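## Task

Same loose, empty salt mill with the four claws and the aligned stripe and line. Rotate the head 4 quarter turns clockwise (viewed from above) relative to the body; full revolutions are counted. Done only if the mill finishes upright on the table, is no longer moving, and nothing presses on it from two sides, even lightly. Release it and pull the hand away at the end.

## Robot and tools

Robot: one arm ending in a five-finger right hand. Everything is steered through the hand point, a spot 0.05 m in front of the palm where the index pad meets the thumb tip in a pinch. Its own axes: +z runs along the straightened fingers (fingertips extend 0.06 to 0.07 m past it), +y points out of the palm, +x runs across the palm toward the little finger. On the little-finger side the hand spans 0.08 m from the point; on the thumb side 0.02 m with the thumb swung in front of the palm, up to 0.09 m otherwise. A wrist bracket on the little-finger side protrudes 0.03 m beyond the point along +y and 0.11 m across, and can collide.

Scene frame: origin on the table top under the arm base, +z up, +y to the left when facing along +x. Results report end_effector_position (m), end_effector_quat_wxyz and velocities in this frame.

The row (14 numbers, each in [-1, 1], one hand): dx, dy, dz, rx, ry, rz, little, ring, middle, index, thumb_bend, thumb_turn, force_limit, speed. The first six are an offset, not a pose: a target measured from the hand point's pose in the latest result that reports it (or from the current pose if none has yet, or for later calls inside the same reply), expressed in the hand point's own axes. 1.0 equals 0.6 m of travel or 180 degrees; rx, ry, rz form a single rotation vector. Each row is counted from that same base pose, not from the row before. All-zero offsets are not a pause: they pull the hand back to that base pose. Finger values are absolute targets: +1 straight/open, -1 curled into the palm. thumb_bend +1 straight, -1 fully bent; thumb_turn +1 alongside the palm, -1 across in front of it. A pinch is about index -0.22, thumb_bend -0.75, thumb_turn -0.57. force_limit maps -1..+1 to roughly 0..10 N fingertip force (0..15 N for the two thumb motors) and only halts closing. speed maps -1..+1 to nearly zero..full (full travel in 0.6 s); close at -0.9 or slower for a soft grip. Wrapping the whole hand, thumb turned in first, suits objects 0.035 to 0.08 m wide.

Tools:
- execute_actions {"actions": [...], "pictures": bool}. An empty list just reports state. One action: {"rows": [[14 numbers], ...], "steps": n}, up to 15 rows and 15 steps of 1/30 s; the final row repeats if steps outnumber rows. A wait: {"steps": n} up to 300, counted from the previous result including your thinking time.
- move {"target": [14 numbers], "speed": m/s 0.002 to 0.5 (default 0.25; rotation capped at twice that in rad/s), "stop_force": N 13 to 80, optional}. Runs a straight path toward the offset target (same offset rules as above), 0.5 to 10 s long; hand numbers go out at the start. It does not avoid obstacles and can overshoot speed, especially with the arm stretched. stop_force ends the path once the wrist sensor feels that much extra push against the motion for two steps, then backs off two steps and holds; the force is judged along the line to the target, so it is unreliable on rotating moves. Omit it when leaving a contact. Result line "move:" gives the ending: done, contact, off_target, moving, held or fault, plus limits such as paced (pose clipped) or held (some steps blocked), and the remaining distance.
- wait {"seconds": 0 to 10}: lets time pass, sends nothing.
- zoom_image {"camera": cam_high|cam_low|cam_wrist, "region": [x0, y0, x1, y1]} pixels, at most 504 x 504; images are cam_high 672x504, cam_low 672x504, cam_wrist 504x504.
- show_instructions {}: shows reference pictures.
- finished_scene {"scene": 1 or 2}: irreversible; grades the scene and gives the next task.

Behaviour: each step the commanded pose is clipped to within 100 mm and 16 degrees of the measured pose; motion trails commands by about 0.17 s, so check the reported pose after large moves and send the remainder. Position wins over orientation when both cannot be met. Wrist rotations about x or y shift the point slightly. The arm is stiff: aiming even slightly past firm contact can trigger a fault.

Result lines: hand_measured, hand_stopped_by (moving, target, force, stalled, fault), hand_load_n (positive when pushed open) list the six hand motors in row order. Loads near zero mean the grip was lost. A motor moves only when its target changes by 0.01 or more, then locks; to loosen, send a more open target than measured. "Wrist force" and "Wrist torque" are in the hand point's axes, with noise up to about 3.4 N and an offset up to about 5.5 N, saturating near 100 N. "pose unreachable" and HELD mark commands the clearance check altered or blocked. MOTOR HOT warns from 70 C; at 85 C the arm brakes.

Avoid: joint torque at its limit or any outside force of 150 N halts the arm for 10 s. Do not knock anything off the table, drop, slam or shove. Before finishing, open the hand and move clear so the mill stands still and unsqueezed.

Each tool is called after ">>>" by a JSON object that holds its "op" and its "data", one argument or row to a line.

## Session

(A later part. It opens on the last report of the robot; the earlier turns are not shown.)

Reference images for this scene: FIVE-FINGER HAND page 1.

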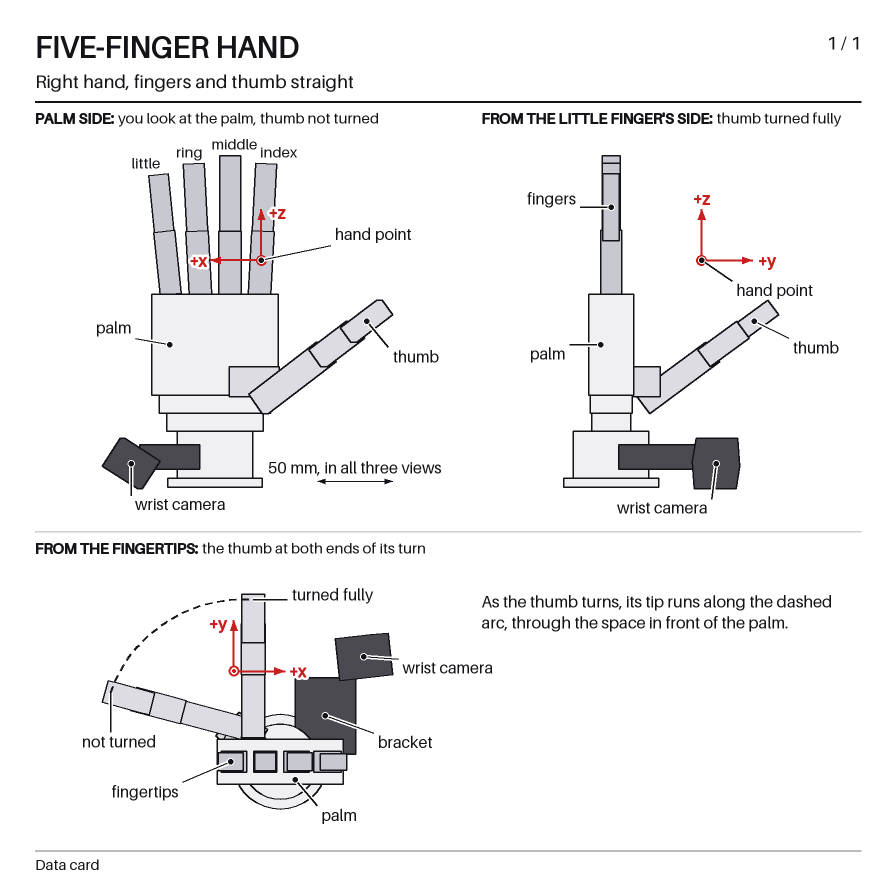

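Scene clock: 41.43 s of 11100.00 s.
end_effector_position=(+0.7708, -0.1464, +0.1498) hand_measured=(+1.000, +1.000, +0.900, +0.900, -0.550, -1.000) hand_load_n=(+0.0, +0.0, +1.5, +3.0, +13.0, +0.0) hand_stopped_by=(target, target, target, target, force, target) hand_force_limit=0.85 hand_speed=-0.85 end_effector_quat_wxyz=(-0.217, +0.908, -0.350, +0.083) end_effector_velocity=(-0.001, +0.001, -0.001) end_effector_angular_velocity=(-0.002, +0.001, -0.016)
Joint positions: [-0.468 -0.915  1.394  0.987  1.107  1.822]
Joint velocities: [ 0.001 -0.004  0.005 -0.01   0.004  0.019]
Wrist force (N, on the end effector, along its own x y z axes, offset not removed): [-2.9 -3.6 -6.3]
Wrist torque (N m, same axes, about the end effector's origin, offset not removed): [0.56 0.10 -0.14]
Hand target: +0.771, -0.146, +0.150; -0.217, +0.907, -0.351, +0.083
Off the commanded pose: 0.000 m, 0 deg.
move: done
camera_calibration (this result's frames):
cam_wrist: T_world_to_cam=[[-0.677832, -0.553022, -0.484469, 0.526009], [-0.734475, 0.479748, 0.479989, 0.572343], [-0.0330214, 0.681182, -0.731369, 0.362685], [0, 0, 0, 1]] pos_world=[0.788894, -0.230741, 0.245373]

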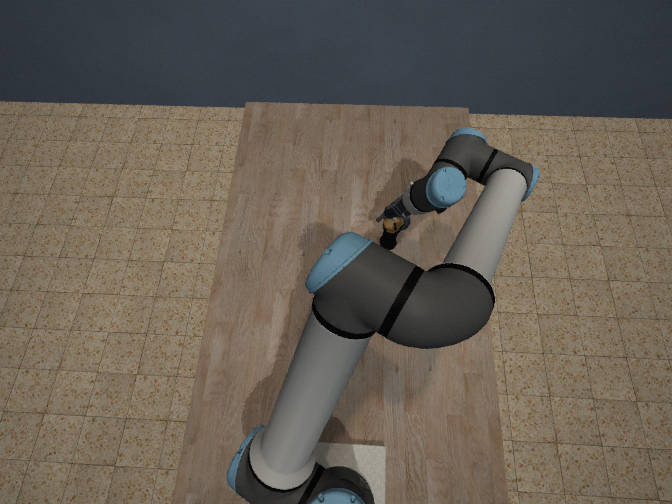

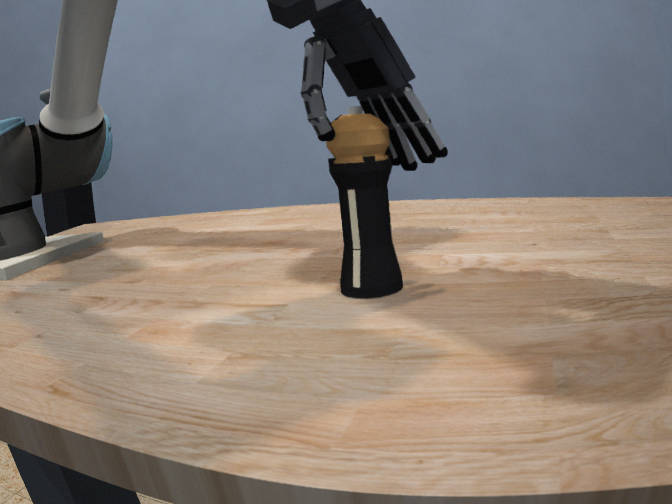

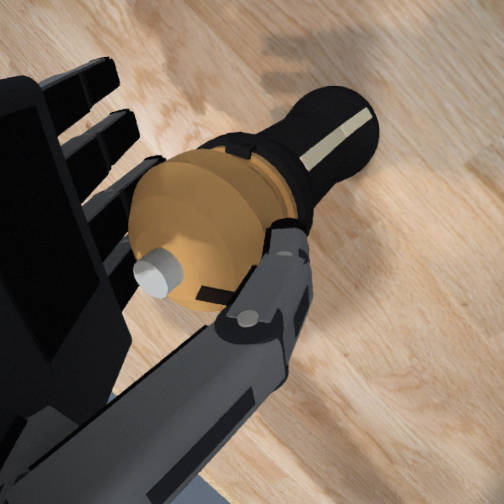

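>>> {"op": "move", "data": {
  "target": [-0.0141, -0.00745, 0.0038, 0, 0.05, 0.0992, 1, 1, 0.9, 0.9, -1, -1, 0.85, -0.85],
  "speed": 0.2
}}

>>> {"op": "move", "data": {
  "target": [-0.0141, -0.00745, 0.0038, 0, 0.05, 0.0992, 1, 1, 0.9, 0.9, -1, -1, 0.85, -0.85],
  "speed": 0.2
}}

>>> {"op": "move", "data": {
  "target": [-0.0141, -0.00745, 0.0038, 0, 0.05, 0.0992, 1, 1, 0.9, 0.9, -1, -1, 0.85, -0.85],
  "speed": 0.2
}}

>>> {"op": "move", "data": {
  "target": [-0.0141, -0.00745, 0.0038, 0, 0.05, 0.0992, 1, 1, 0.9, 0.9, -1, -1, 0.85, -0.85],
  "speed": 0.2
}}

Scene clock: 44.63 s of 11100.00 s.
end_effector_position=(+0.7679, -0.1370, +0.1497) hand_measured=(+1.000, +1.000, +0.900, +0.900, -0.550, -1.000) hand_load_n=(+0.0, +0.0, +1.5, +3.0, +13.0, +0.0) hand_stopped_by=(target, target, target, target, force, target) hand_force_limit=0.85 hand_speed=-0.85 end_effector_quat_wxyz=(-0.199, +0.834, -0.501, +0.118) end_effector_velocity=(-0.000, +0.002, +0.000) end_effector_angular_velocity=(-0.001, +0.001, -0.014)
Joint positions: [-0.461 -0.979  1.467  0.82   1.175  2.205]
Joint velocities: [ 0.003 -0.003  0.003 -0.006  0.006  0.017]
Wrist force (N, on the end effector, along its own x y z axes, offset not removed): [-1.8 -5.6 -7.3]
Wrist torque (N m, same axes, about the end effector's origin, offset not removed): [0.18 0.11 -0.06]
Hand target: +0.768, -0.137, +0.150; -0.199, +0.833, -0.502, +0.119
Off the commanded pose: 0.000 m, 0 deg.
move: done
camera_calibration (this result's frames):
cam_wrist: T_world_to_cam=[[-0.825729, -0.289608, -0.484044, 0.678795], [-0.527431, 0.700637, 0.480546, 0.436943], [0.199969, 0.6521, -0.731285, 0.173256], [0, 0, 0, 1]] pos_world=[0.756312, -0.222535, 0.245295]

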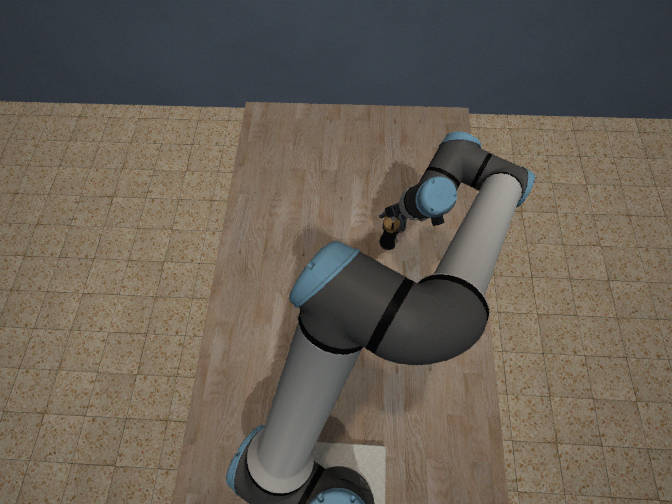

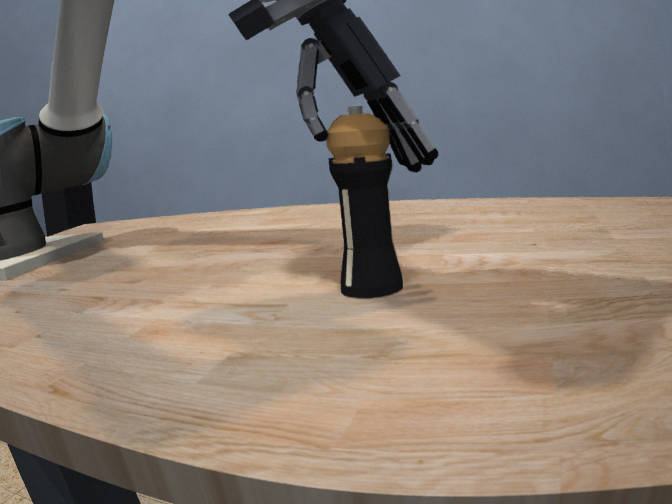

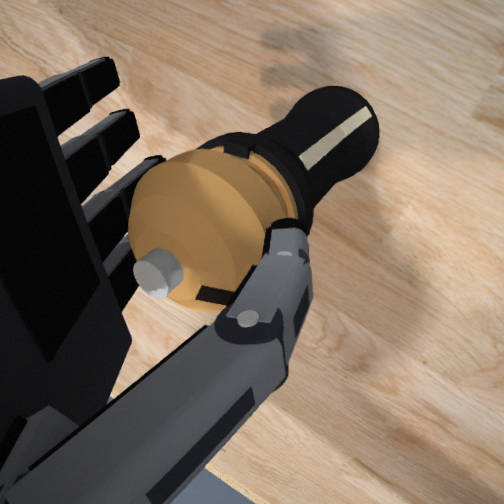

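Scene clock: 46.03 s of 11100.00 s.
end_effector_position=(+0.7684, -0.1273, +0.1497) hand_measured=(+1.000, +1.000, +0.900, +0.900, -0.550, -1.000) hand_load_n=(+0.0, +0.0, +1.5, +3.0, +13.0, +0.0) hand_stopped_by=(target, target, target, target, force, target) hand_force_limit=0.85 hand_speed=-0.85 end_effector_quat_wxyz=(-0.176, +0.735, -0.638, +0.151) end_effector_velocity=(+0.000, +0.002, -0.001) end_effector_angular_velocity=(+0.001, +0.000, -0.016)
Joint positions: [-0.437 -1.031  1.525  0.693  1.296  2.576]
Joint velocities: [ 0.004 -0.002  0.003 -0.006  0.007  0.019]
Wrist force (N, on the end effector, along its own x y z axes, offset not removed): [-1.5 0.5 -3.1]
Wrist torque (N m, same axes, about the end effector's origin, offset not removed): [0.93 -0.16 0.06]
Hand target: +0.768, -0.127, +0.150; -0.176, +0.734, -0.638, +0.151
Off the commanded pose: 0.000 m, 0 deg.
move: done
camera_calibration (this result's frames):
cam_wrist: T_world_to_cam=[[-0.875326, 0.00842151, -0.483459, 0.757917], [-0.257559, 0.83808, 0.480921, 0.240446], [0.409228, 0.545482, -0.731424, -0.00759322], [0, 0, 0, 1]] pos_world=[0.728461, -0.203754, 0.245233]

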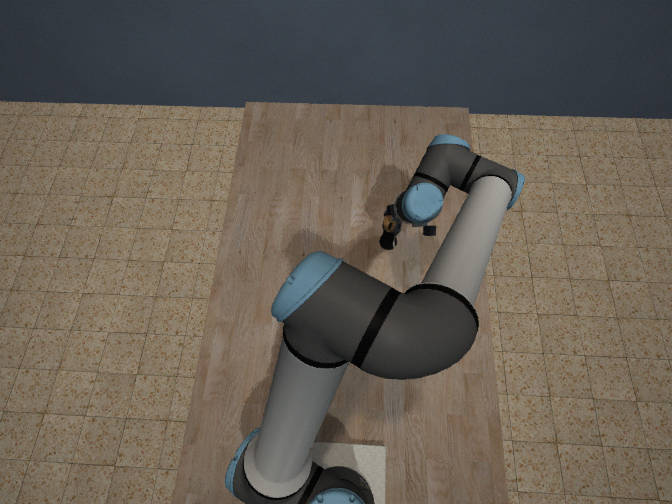

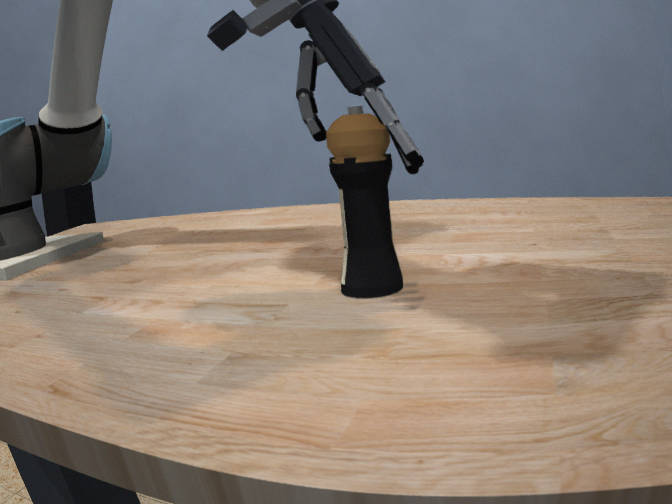

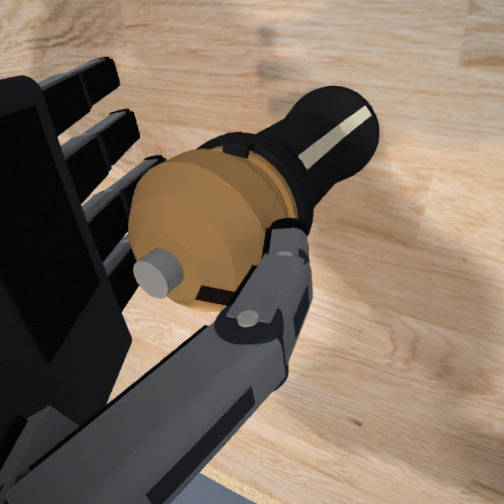

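Scene clock: 47.43 s of 11100.00 s.
end_effector_position=(+0.7721, -0.1182, +0.1496) hand_measured=(+1.000, +1.000, +0.900, +0.900, -0.550, -1.000) hand_load_n=(+0.0, +0.0, +1.5, +3.0, +13.0, +0.0) hand_stopped_by=(target, target, target, target, force, target) hand_force_limit=0.85 hand_speed=-0.85 end_effector_quat_wxyz=(+0.147, -0.614, +0.755, -0.179) end_effector_velocity=(+0.000, +0.002, +0.000) end_effector_angular_velocity=(-0.000, -0.000, -0.014)
Joint positions: [-0.4   -1.061  1.558  0.624  1.455  2.933]
Joint velocities: [ 0.003 -0.002  0.001 -0.002  0.008  0.016]
Wrist force (N, on the end effector, along its own x y z axes, offset not removed): [-2.3 -2.1 -4.4]
Wrist torque (N m, same axes, about the end effector's origin, offset not removed): [0.60 -0.05 0.11]
Hand target: +0.772, -0.118, +0.150; +0.147, -0.613, +0.755, -0.179
Off the commanded pose: 0.000 m, 0 deg.
move: done
camera_calibration (this result's frames):
cam_wrist: T_world_to_cam=[[-0.82063, 0.305614, -0.482872, 0.753923], [0.0430345, 0.875632, 0.481059, 0.00621318], [0.569836, 0.373991, -0.731722, -0.158345], [0, 0, 0, 1]] pos_world=[0.708656, -0.17663, 0.245195]

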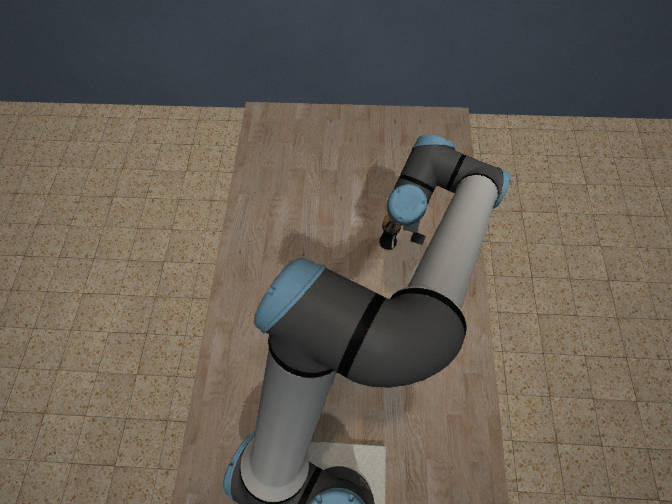

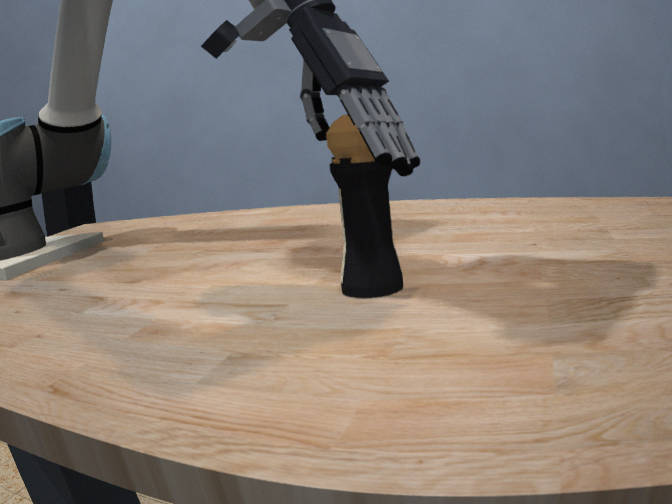

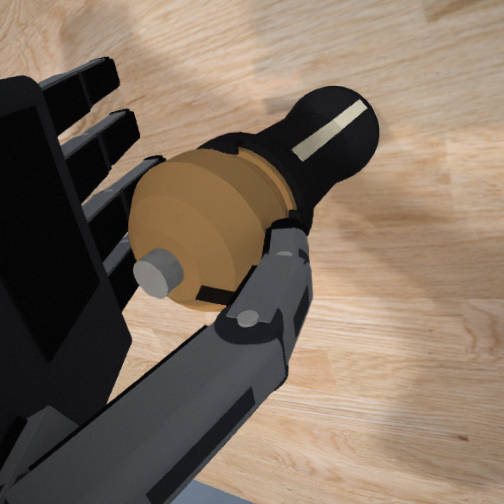

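Scene clock: 48.83 s of 11100.00 s.
end_effector_position=(+0.7788, -0.1111, +0.1496) hand_measured=(+1.000, +1.000, +0.900, +0.900, -0.550, -1.000) hand_load_n=(+0.0, +0.0, +1.5, +3.0, +13.0, +0.0) hand_stopped_by=(target, target, target, target, force, target) hand_force_limit=0.85 hand_speed=-0.85 end_effector_quat_wxyz=(+0.114, -0.474, +0.850, -0.201) end_effector_velocity=(+0.000, +0.000, +0.001) end_effector_angular_velocity=(-0.001, -0.000, -0.015)
Joint positions: [-0.354 -1.063  1.56   0.618  1.631  3.285]
Joint velocities: [ 0.003 -0.001 -0.001  0.002  0.008  0.015]
Wrist force (N, on the end effector, along its own x y z axes, offset not removed): [-2.0 -6.6 -2.9]
Wrist torque (N m, same axes, about the end effector's origin, offset not removed): [-0.10 -0.10 -0.11]
Hand target: +0.779, -0.111, +0.150; +0.113, -0.474, +0.850, -0.201
Off the commanded pose: 0.000 m, 0 deg.
move: done
camera_calibration (this result's frames):
cam_wrist: T_world_to_cam=[[-0.668075, 0.566531, -0.482409, 0.667248], [0.338506, 0.808744, 0.480985, -0.237859], [0.662638, 0.158036, -0.732076, -0.261035], [0, 0, 0, 1]] pos_world=[0.69926, -0.144397, 0.245195]

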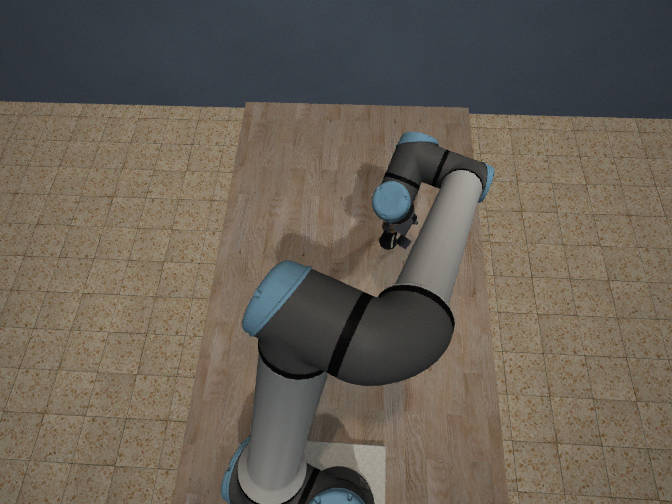

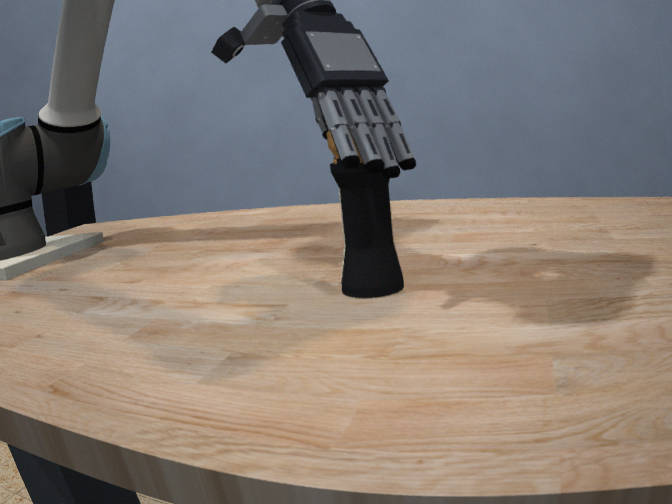

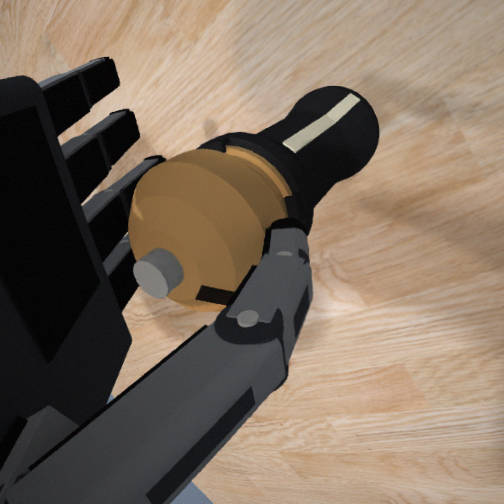

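>>> {"op": "move", "data": {
  "target": [-0.0141, -0.00745, 0.0038, 0, 0.05, 0.0992, 1, 1, 0.9, 0.9, -1, -1, 0.85, -0.85],
  "speed": 0.2
}}

>>> {"op": "move", "data": {
  "target": [-0.0141, -0.00745, 0.0038, 0, 0.05, 0.0992, 1, 1, 0.9, 0.9, -1, -1, 0.85, -0.85],
  "speed": 0.2
}}

>>> {"op": "move", "data": {
  "target": [-0.0141, -0.00745, 0.0038, 0, 0.05, 0.0992, 1, 1, 0.9, 0.9, -1, -1, 0.85, -0.85],
  "speed": 0.2
}}

Scene clock: 51.50 s of 11100.00 s.
end_effector_position=(+0.7874, -0.1066, +0.1495) hand_measured=(+1.000, +1.000, +0.900, +0.900, -0.550, -1.000) hand_load_n=(+0.0, +0.0, +1.5, +3.0, +13.0, +0.0) hand_stopped_by=(target, target, target, target, force, target) hand_force_limit=0.85 hand_speed=-0.85 end_effector_quat_wxyz=(+0.077, -0.321, +0.919, -0.217) end_effector_velocity=(+0.000, +0.001, +0.001) end_effector_angular_velocity=(-0.001, +0.001, -0.014)
Joint positions: [-0.307 -1.037  1.529  0.678  1.798  3.646]
Joint velocities: [ 0.003  0.001 -0.002  0.005  0.008  0.015]
Wrist force (N, on the end effector, along its own x y z axes, offset not removed): [-1.9 -1.7 -6.6]
Wrist torque (N m, same axes, about the end effector's origin, offset not removed): [0.91 -0.02 -0.02]
Hand target: +0.787, -0.107, +0.150; +0.077, -0.320, +0.919, -0.217
Off the commanded pose: 0.000 m, 0 deg.
move: done
camera_calibration (this result's frames):
cam_wrist: T_world_to_cam=[[-0.435818, 0.760054, -0.482059, 0.508166], [0.593643, 0.645325, 0.480775, -0.462698], [0.676499, -0.0766407, -0.732445, -0.303394], [0, 0, 0, 1]] pos_world=[0.701391, -0.110895, 0.2452]

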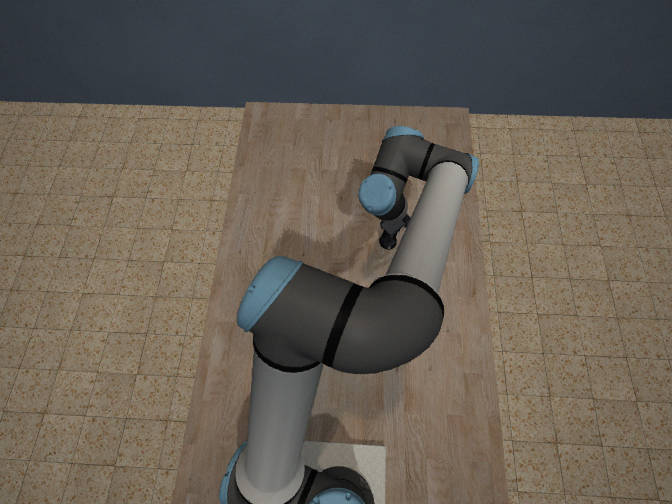

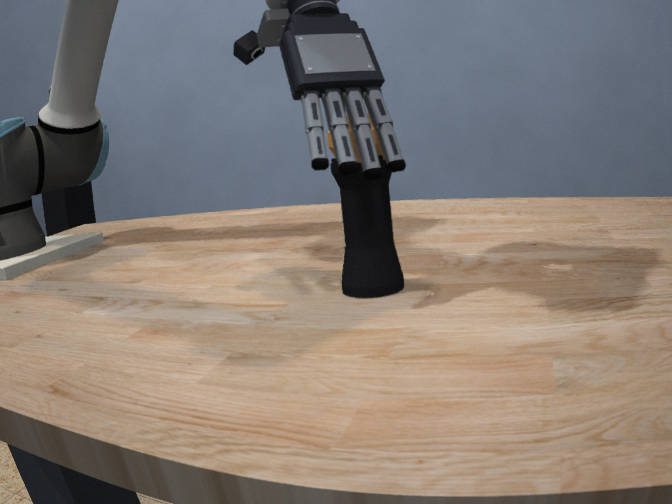

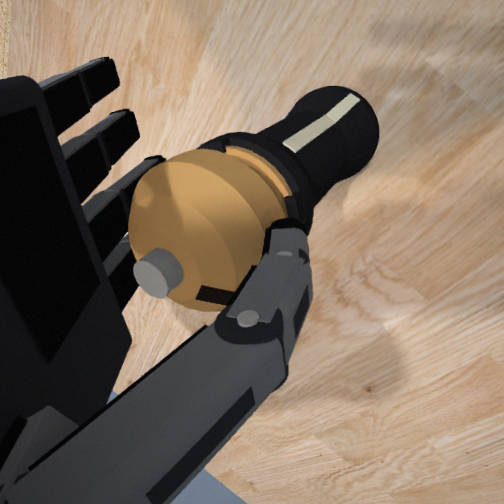

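Scene clock: 52.90 s of 11100.00 s.
end_effector_position=(+0.7971, -0.1053, +0.1495) hand_measured=(+1.000, +1.000, +0.900, +0.900, -0.550, -1.000) hand_load_n=(+0.0, +0.0, +1.5, +3.0, +13.0, +0.0) hand_stopped_by=(target, target, target, target, force, target) hand_force_limit=0.85 hand_speed=-0.85 end_effector_quat_wxyz=(+0.038, -0.157, +0.960, -0.227) end_effector_velocity=(+0.000, -0.002, -0.000) end_effector_angular_velocity=(+0.001, +0.002, -0.019)
Joint positions: [-0.267 -0.987  1.472  0.8    1.931  4.026]
Joint velocities: [-0.     0.004 -0.004  0.01   0.005  0.02 ]
Wrist force (N, on the end effector, along its own x y z axes, offset not removed): [-2.4 -3.6 -4.5]
Wrist torque (N m, same axes, about the end effector's origin, offset not removed): [0.50 0.05 -0.09]
Hand target: +0.797, -0.105, +0.149; +0.038, -0.156, +0.960, -0.227
Off the commanded pose: 0.000 m, 0 deg.
move: done
camera_calibration (this result's frames):
cam_wrist: T_world_to_cam=[[-0.151544, 0.863061, -0.48183, 0.295629], [0.777962, 0.40485, 0.480492, -0.641471], [0.609762, -0.30203, -0.732781, -0.280361], [0, 0, 0, 1]] pos_world=[0.714794, -0.0801236, 0.245221]

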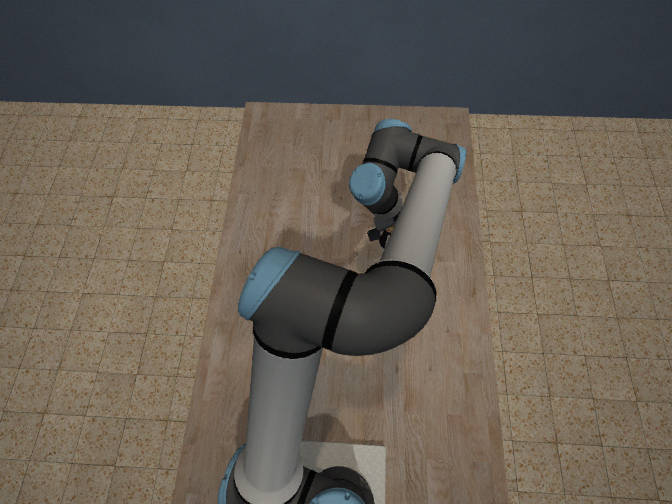

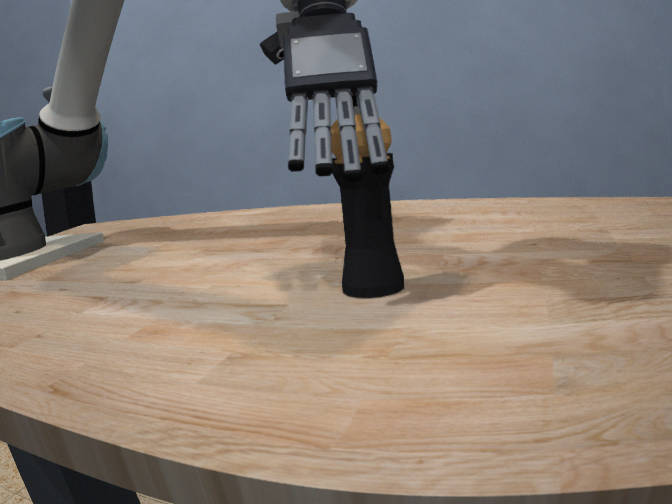

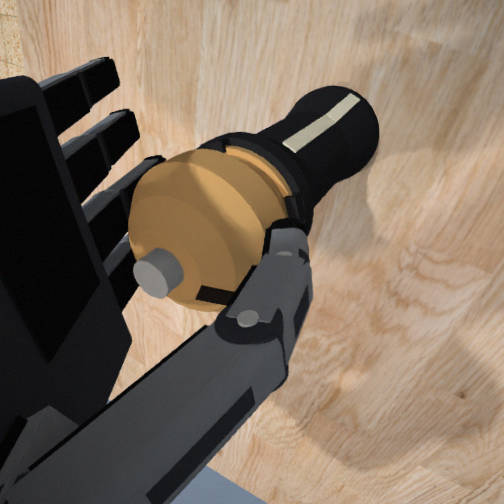

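Scene clock: 54.30 s of 11100.00 s.
end_effector_position=(+0.8067, -0.1074, +0.1495) hand_measured=(+1.000, +1.000, +0.900, +0.900, -0.550, -1.000) hand_load_n=(+0.0, +0.0, +1.5, +3.0, +13.0, +0.0) hand_stopped_by=(target, target, target, target, force, target) hand_force_limit=0.85 hand_speed=-0.85 end_effector_quat_wxyz=(-0.002, +0.011, +0.973, -0.230) end_effector_velocity=(-0.001, -0.000, +0.001) end_effector_angular_velocity=(+0.000, +0.002, -0.018)
Joint positions: [-0.24  -0.922  1.399  0.968  2.01   4.424]
Joint velocities: [ 0.001  0.002 -0.003  0.011  0.003  0.02 ]
Wrist force (N, on the end effector, along its own x y z axes, offset not removed): [-2.3 -4.2 -8.3]
Wrist torque (N m, same axes, about the end effector's origin, offset not removed): [0.81 0.03 -0.12]
Hand target: +0.807, -0.107, +0.149; -0.002, +0.012, +0.973, -0.230
Off the commanded pose: 0.000 m, 0 deg.
move: done
camera_calibration (this result's frames):
cam_wrist: T_world_to_cam=[[0.15087, 0.863264, -0.481677, 0.0549342], [0.869484, 0.115958, 0.480158, -0.752863], [0.470358, -0.491252, -0.7331, -0.194655], [0, 0, 0, 1]] pos_world=[0.737871, -0.0557468, 0.245252]

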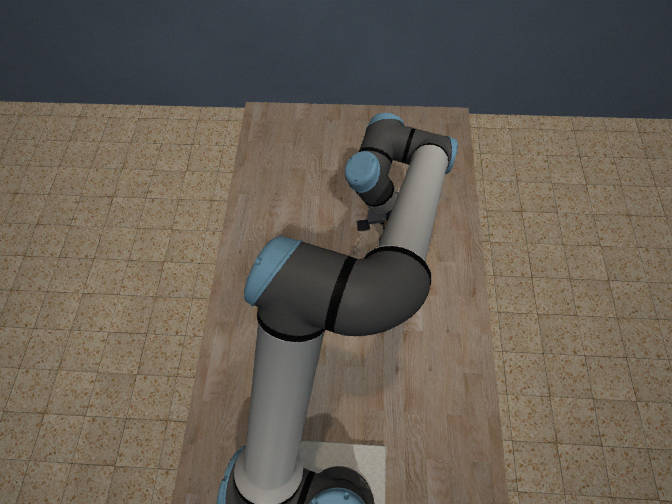

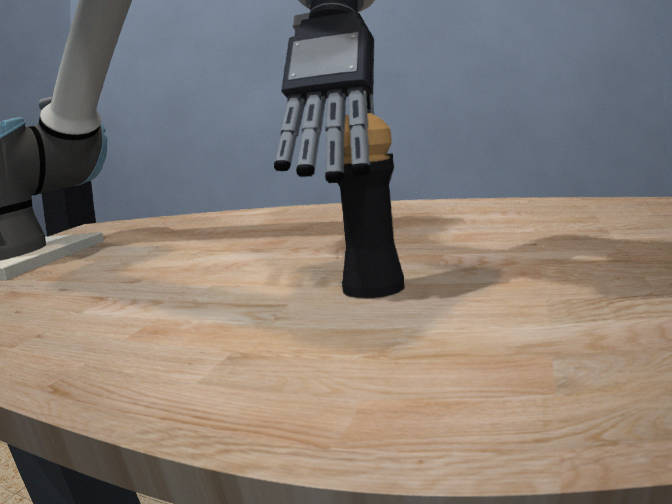

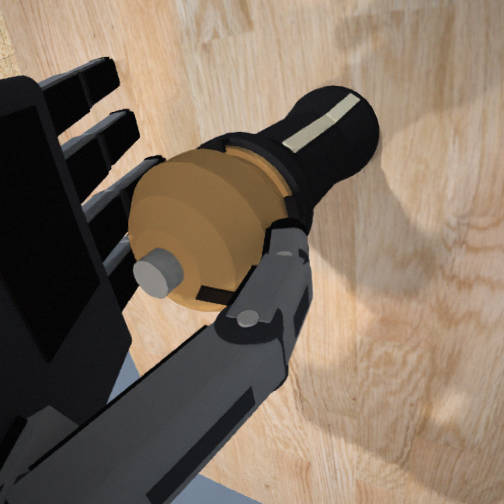

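>>> {"op": "move", "data": {
  "target": [0, -0.0002, -0.0004, 0, 0, 0, 1, 1, 0.9, 0.9, -1, -1, 0.85, -0.85],
  "speed": 0.01
}}

>>> {"op": "move", "data": {
  "target": [-0.0141, -0.00745, 0.00372, 0, 0.05, 0.0992, 1, 1, 0.9, 0.9, -1, -1, 0.85, -0.85],
  "speed": 0.2
}}

Scene clock: 56.00 s of 11100.00 s.
end_effector_position=(+0.8067, -0.1073, +0.1497) hand_measured=(+1.000, +1.000, +0.900, +0.900, -0.550, -1.000) hand_load_n=(+0.0, +0.0, +1.5, +3.0, +13.0, +0.5) hand_stopped_by=(target, target, target, target, force, target) hand_force_limit=0.85 hand_speed=-0.85 end_effector_quat_wxyz=(-0.002, +0.011, +0.973, -0.230) end_effector_velocity=(+0.001, -0.001, +0.002) end_effector_angular_velocity=(+0.000, -0.003, -0.002)
Joint positions: [-0.24  -0.922  1.399  0.969  2.01   4.424]
Joint velocities: [-0.002 -0.002 -0.001 -0.    -0.001  0.   ]
Wrist force (N, on the end effector, along its own x y z axes, offset not removed): [-1.4 -2.3 -3.9]
Wrist torque (N m, same axes, about the end effector's origin, offset not removed): [0.41 0.00 0.00]
Hand target: +0.807, -0.107, +0.150; -0.002, +0.011, +0.973, -0.230
Off the commanded pose: 0.000 m, 0 deg.
move: done
camera_calibration (this result's frames):
cam_wrist: T_world_to_cam=[[0.150863, 0.863226, -0.481748, 0.0549814], [0.869532, 0.115953, 0.480071, -0.753006], [0.47027, -0.491321, -0.73311, -0.194397], [0, 0, 0, 1]] pos_world=[0.737887, -0.0556593, 0.245469]

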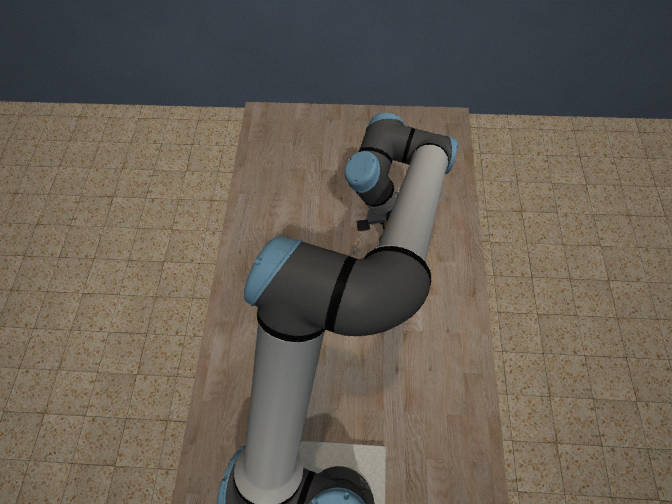

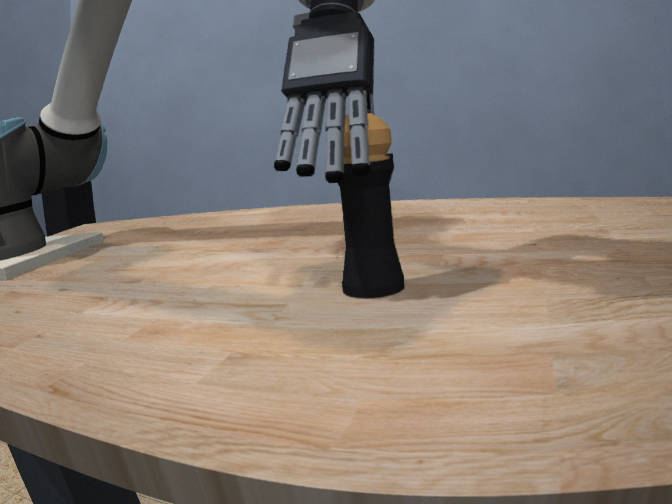

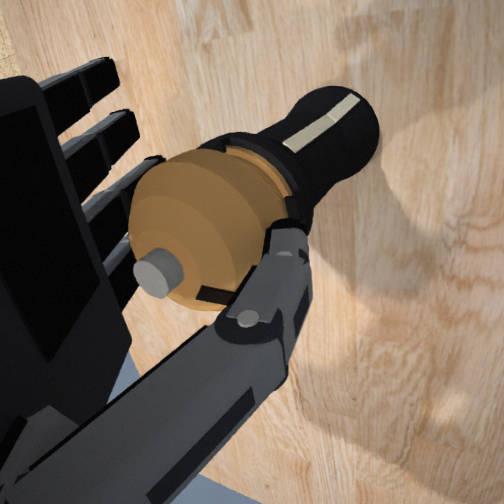

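Scene clock: 57.40 s of 11100.00 s.
end_effector_position=(+0.8150, -0.1125, +0.1498) hand_measured=(+1.000, +1.000, +0.900, +0.900, -0.550, -1.000) hand_load_n=(+0.0, +0.0, +1.5, +3.0, +13.0, +0.5) hand_stopped_by=(target, target, target, target, force, target) hand_force_limit=0.85 hand_speed=-0.85 end_effector_quat_wxyz=(-0.042, +0.179, +0.957, -0.227) end_effector_velocity=(-0.001, +0.000, -0.001) end_effector_angular_velocity=(+0.001, +0.005, -0.017)
Joint positions: [-0.227 -0.855  1.322  1.156  2.024  4.823]
Joint velocities: [ 0.     0.005 -0.003  0.012 -0.001  0.019]
Wrist force (N, on the end effector, along its own x y z axes, offset not removed): [0.0 -0.8 -3.4]
Wrist torque (N m, same axes, about the end effector's origin, offset not removed): [0.66 -0.35 0.16]
Hand target: +0.815, -0.113, +0.150; -0.042, +0.180, +0.956, -0.227
Off the commanded pose: 0.000 m, 0 deg.
move: done
camera_calibration (this result's frames):
cam_wrist: T_world_to_cam=[[0.435351, 0.760543, -0.48171, -0.185167], [0.857305, -0.186926, 0.479673, -0.783683], [0.274768, -0.621799, -0.733396, -0.0561307], [0, 0, 0, 1]] pos_world=[0.767891, -0.040565, 0.245549]

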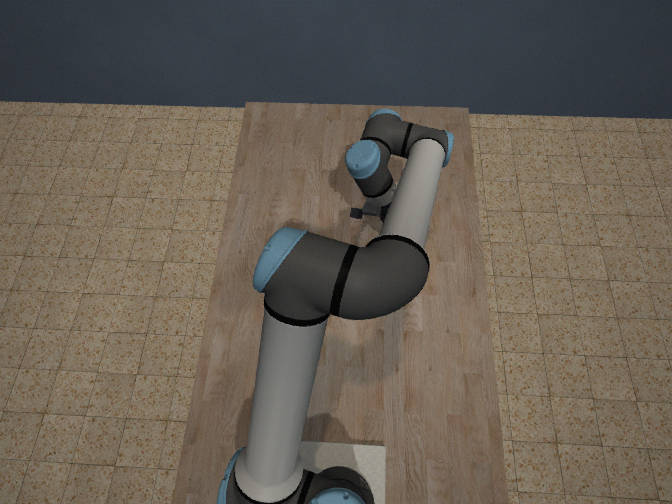

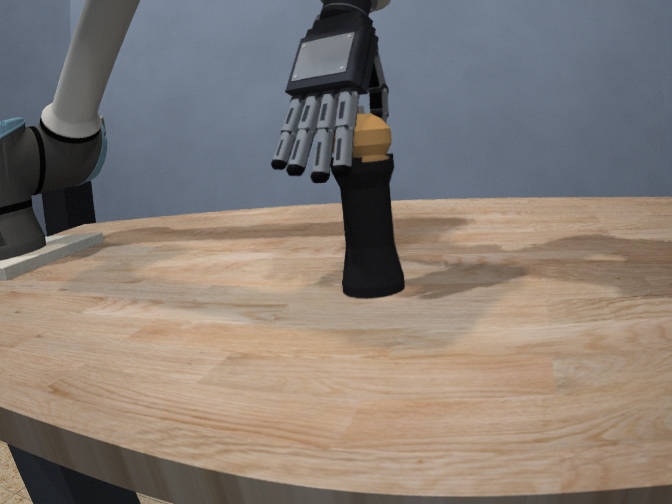

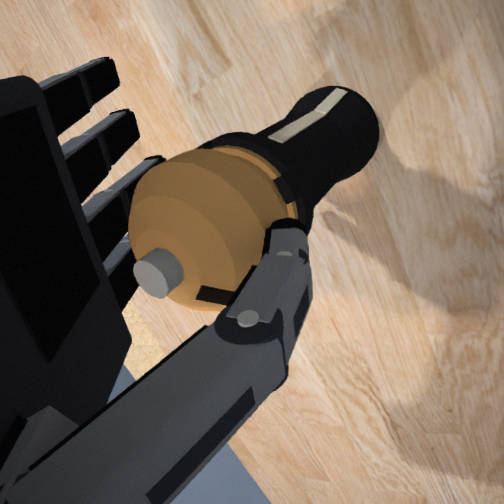

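Works (~20°). Three more.

>>> {"op": "move", "data": {
  "target": [-0.0141, -0.00745, 0.00375, 0, 0.05, 0.0992, 1, 1, 0.9, 0.9, -1, -1, 0.85, -0.85],
  "speed": 0.2
}}

>>> {"op": "move", "data": {
  "target": [-0.0141, -0.00745, 0.00375, 0, 0.05, 0.0992, 1, 1, 0.9, 0.9, -1, -1, 0.85, -0.85],
  "speed": 0.2
}}

>>> {"op": "move", "data": {
  "target": [-0.0141, -0.00745, 0.00375, 0, 0.05, 0.0992, 1, 1, 0.9, 0.9, -1, -1, 0.85, -0.85],
  "speed": 0.2
}}

Scene clock: 59.90 s of 11100.00 s.
end_effector_position=(+0.8210, -0.1203, +0.1498) hand_measured=(+1.000, +1.000, +0.900, +0.900, -0.550, -1.000) hand_load_n=(+0.0, +0.0, +1.5, +3.0, +13.0, +0.0) hand_stopped_by=(target, target, target, target, force, target) hand_force_limit=0.85 hand_speed=-0.85 end_effector_quat_wxyz=(-0.081, +0.341, +0.911, -0.216) end_effector_velocity=(-0.001, +0.001, -0.000) end_effector_angular_velocity=(+0.002, +0.004, -0.013)
Joint positions: [-0.229 -0.795  1.251  1.33   1.979  5.2  ]
Joint velocities: [ 0.001  0.002 -0.001  0.009 -0.004  0.014]
Wrist force (N, on the end effector, along its own x y z axes, offset not removed): [-0.9 -2.8 -4.2]
Wrist torque (N m, same axes, about the end effector's origin, offset not removed): [0.42 -0.19 0.06]
Hand target: +0.821, -0.120, +0.150; -0.081, +0.342, +0.911, -0.216
Off the commanded pose: 0.000 m, 0 deg.
move: done
camera_calibration (this result's frames):
cam_wrist: T_world_to_cam=[[0.66797, 0.567187, -0.481782, -0.396136], [0.742735, -0.467662, 0.479205, -0.729933], [0.0464877, -0.677931, -0.733654, 0.118156], [0, 0, 0, 1]] pos_world=[0.801261, -0.0365772, 0.245621]

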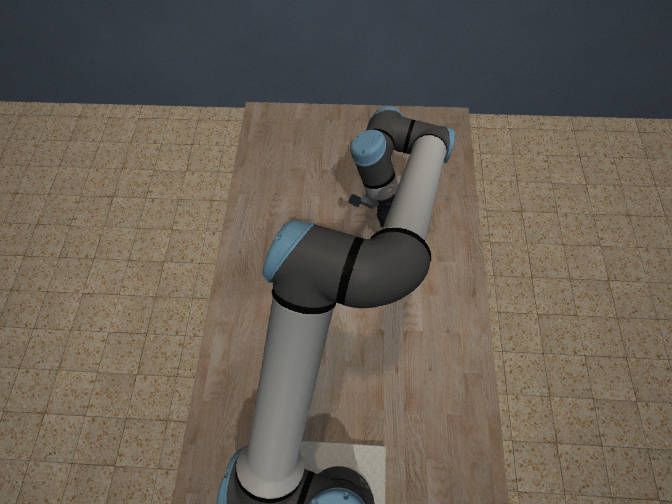

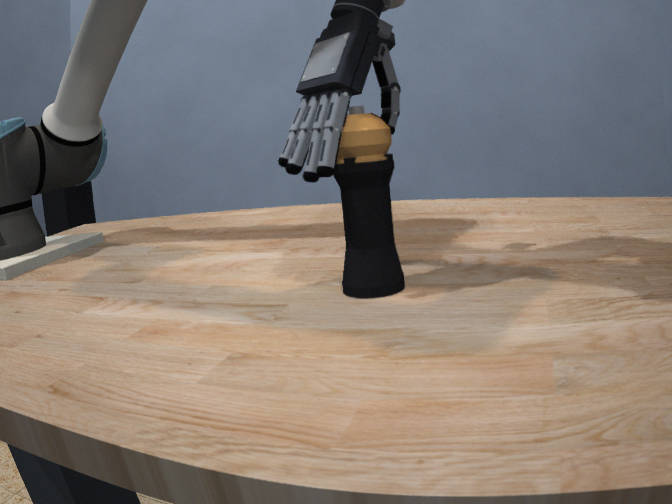

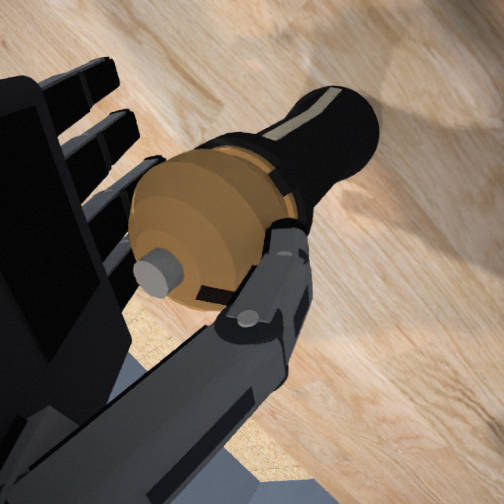

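Scene clock: 61.30 s of 11100.00 s.
end_effector_position=(+0.8241, -0.1295, +0.1498) hand_measured=(+1.000, +1.000, +0.900, +0.900, -0.550, -1.000) hand_load_n=(+0.0, +0.0, +1.5, +3.0, +13.0, +0.0) hand_stopped_by=(target, target, target, target, force, target) hand_force_limit=0.85 hand_speed=-0.85 end_effector_quat_wxyz=(-0.117, +0.493, +0.839, -0.199) end_effector_velocity=(+0.000, -0.000, -0.001) end_effector_angular_velocity=(-0.001, +0.001, -0.016)
Joint positions: [-0.244 -0.747  1.19   1.468  1.888  5.542]
Joint velocities: [-0.     0.004 -0.003  0.005 -0.004  0.015]
Wrist force (N, on the end effector, along its own x y z axes, offset not removed): [-0.7 -1.1 -5.2]
Wrist torque (N m, same axes, about the end effector's origin, offset not removed): [0.76 -0.18 0.15]
Hand target: +0.824, -0.130, +0.150; -0.117, +0.494, +0.838, -0.198
Off the commanded pose: 0.000 m, 0 deg.
move: done
camera_calibration (this result's frames):
cam_wrist: T_world_to_cam=[[0.820906, 0.306237, -0.482008, -0.552689], [0.539478, -0.692687, 0.478694, -0.598147], [-0.187287, -0.652996, -0.733839, 0.307652], [0, 0, 0, 1]] pos_world=[0.834012, -0.0441798, 0.245696]

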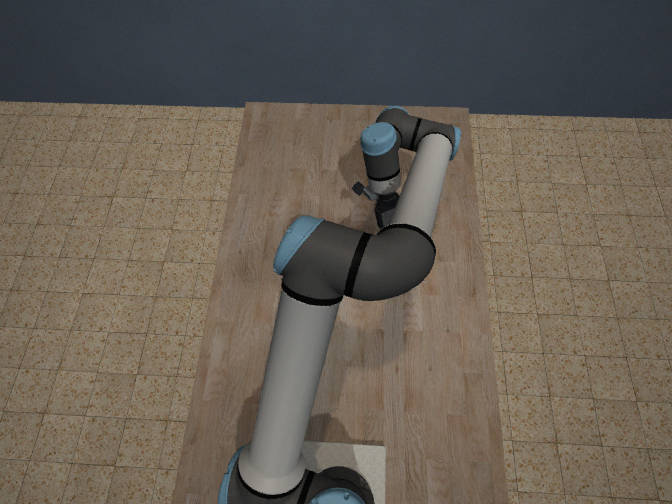

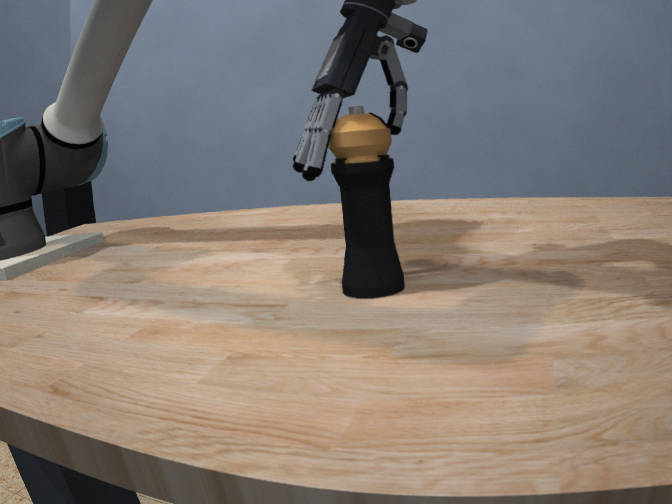

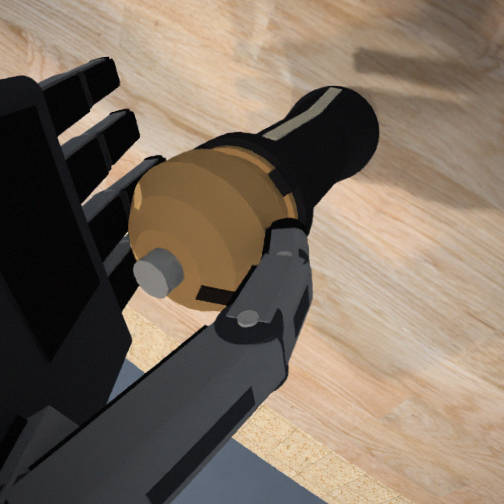

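Scene clock: 62.70 s of 11100.00 s.
end_effector_position=(+0.8238, -0.1393, +0.1499) hand_measured=(+1.000, +1.000, +0.900, +0.900, -0.550, -1.000) hand_load_n=(+0.0, +0.0, +1.5, +3.0, +13.0, +0.0) hand_stopped_by=(target, target, target, target, force, target) hand_force_limit=0.85 hand_speed=-0.85 end_effector_quat_wxyz=(-0.150, +0.631, +0.741, -0.175) end_effector_velocity=(+0.000, -0.001, +0.001) end_effector_angular_velocity=(-0.002, -0.002, -0.017)
Joint positions: [-0.269 -0.713  1.145  1.563  1.768  5.851]
Joint velocities: [-0.001  0.    -0.002  0.002 -0.005  0.014]
Wrist force (N, on the end effector, along its own x y z axes, offset not removed): [-1.3 -3.0 -3.5]
Wrist torque (N m, same axes, about the end effector's origin, offset not removed): [0.41 -0.27 -0.02]
Hand target: +0.824, -0.139, +0.150; -0.150, +0.632, +0.740, -0.175
Off the commanded pose: 0.000 m, 0 deg.
move: done
camera_calibration (this result's frames):
cam_wrist: T_world_to_cam=[[0.875909, 0.00885653, -0.482394, -0.636135], [0.271798, -0.835143, 0.478185, -0.404047], [-0.398633, -0.549961, -0.733917, 0.48973], [0, 0, 0, 1]] pos_world=[0.862239, -0.0624711, 0.245762]

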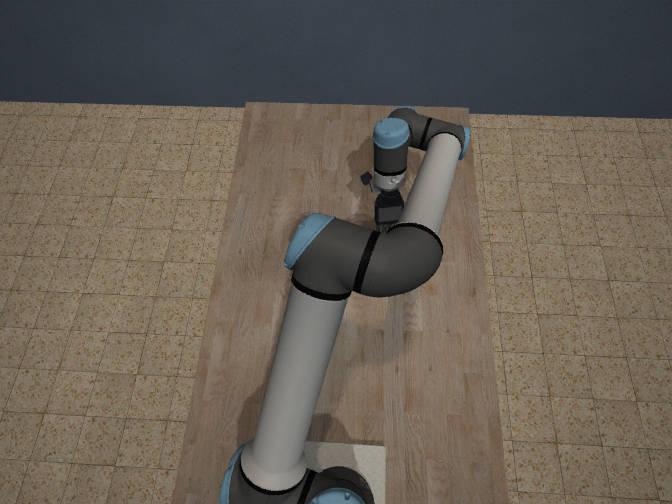

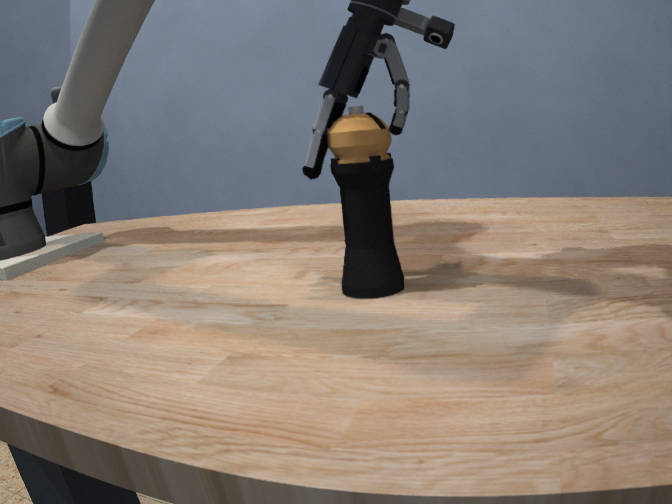

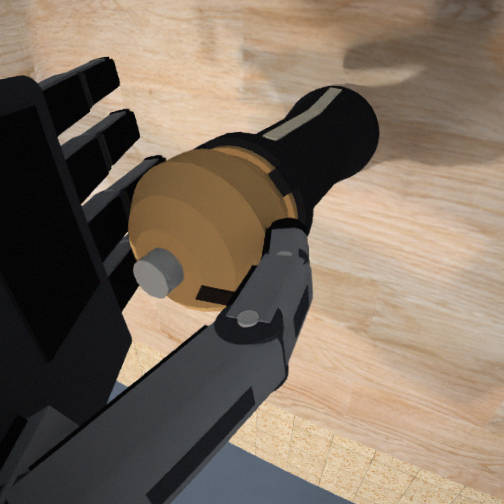

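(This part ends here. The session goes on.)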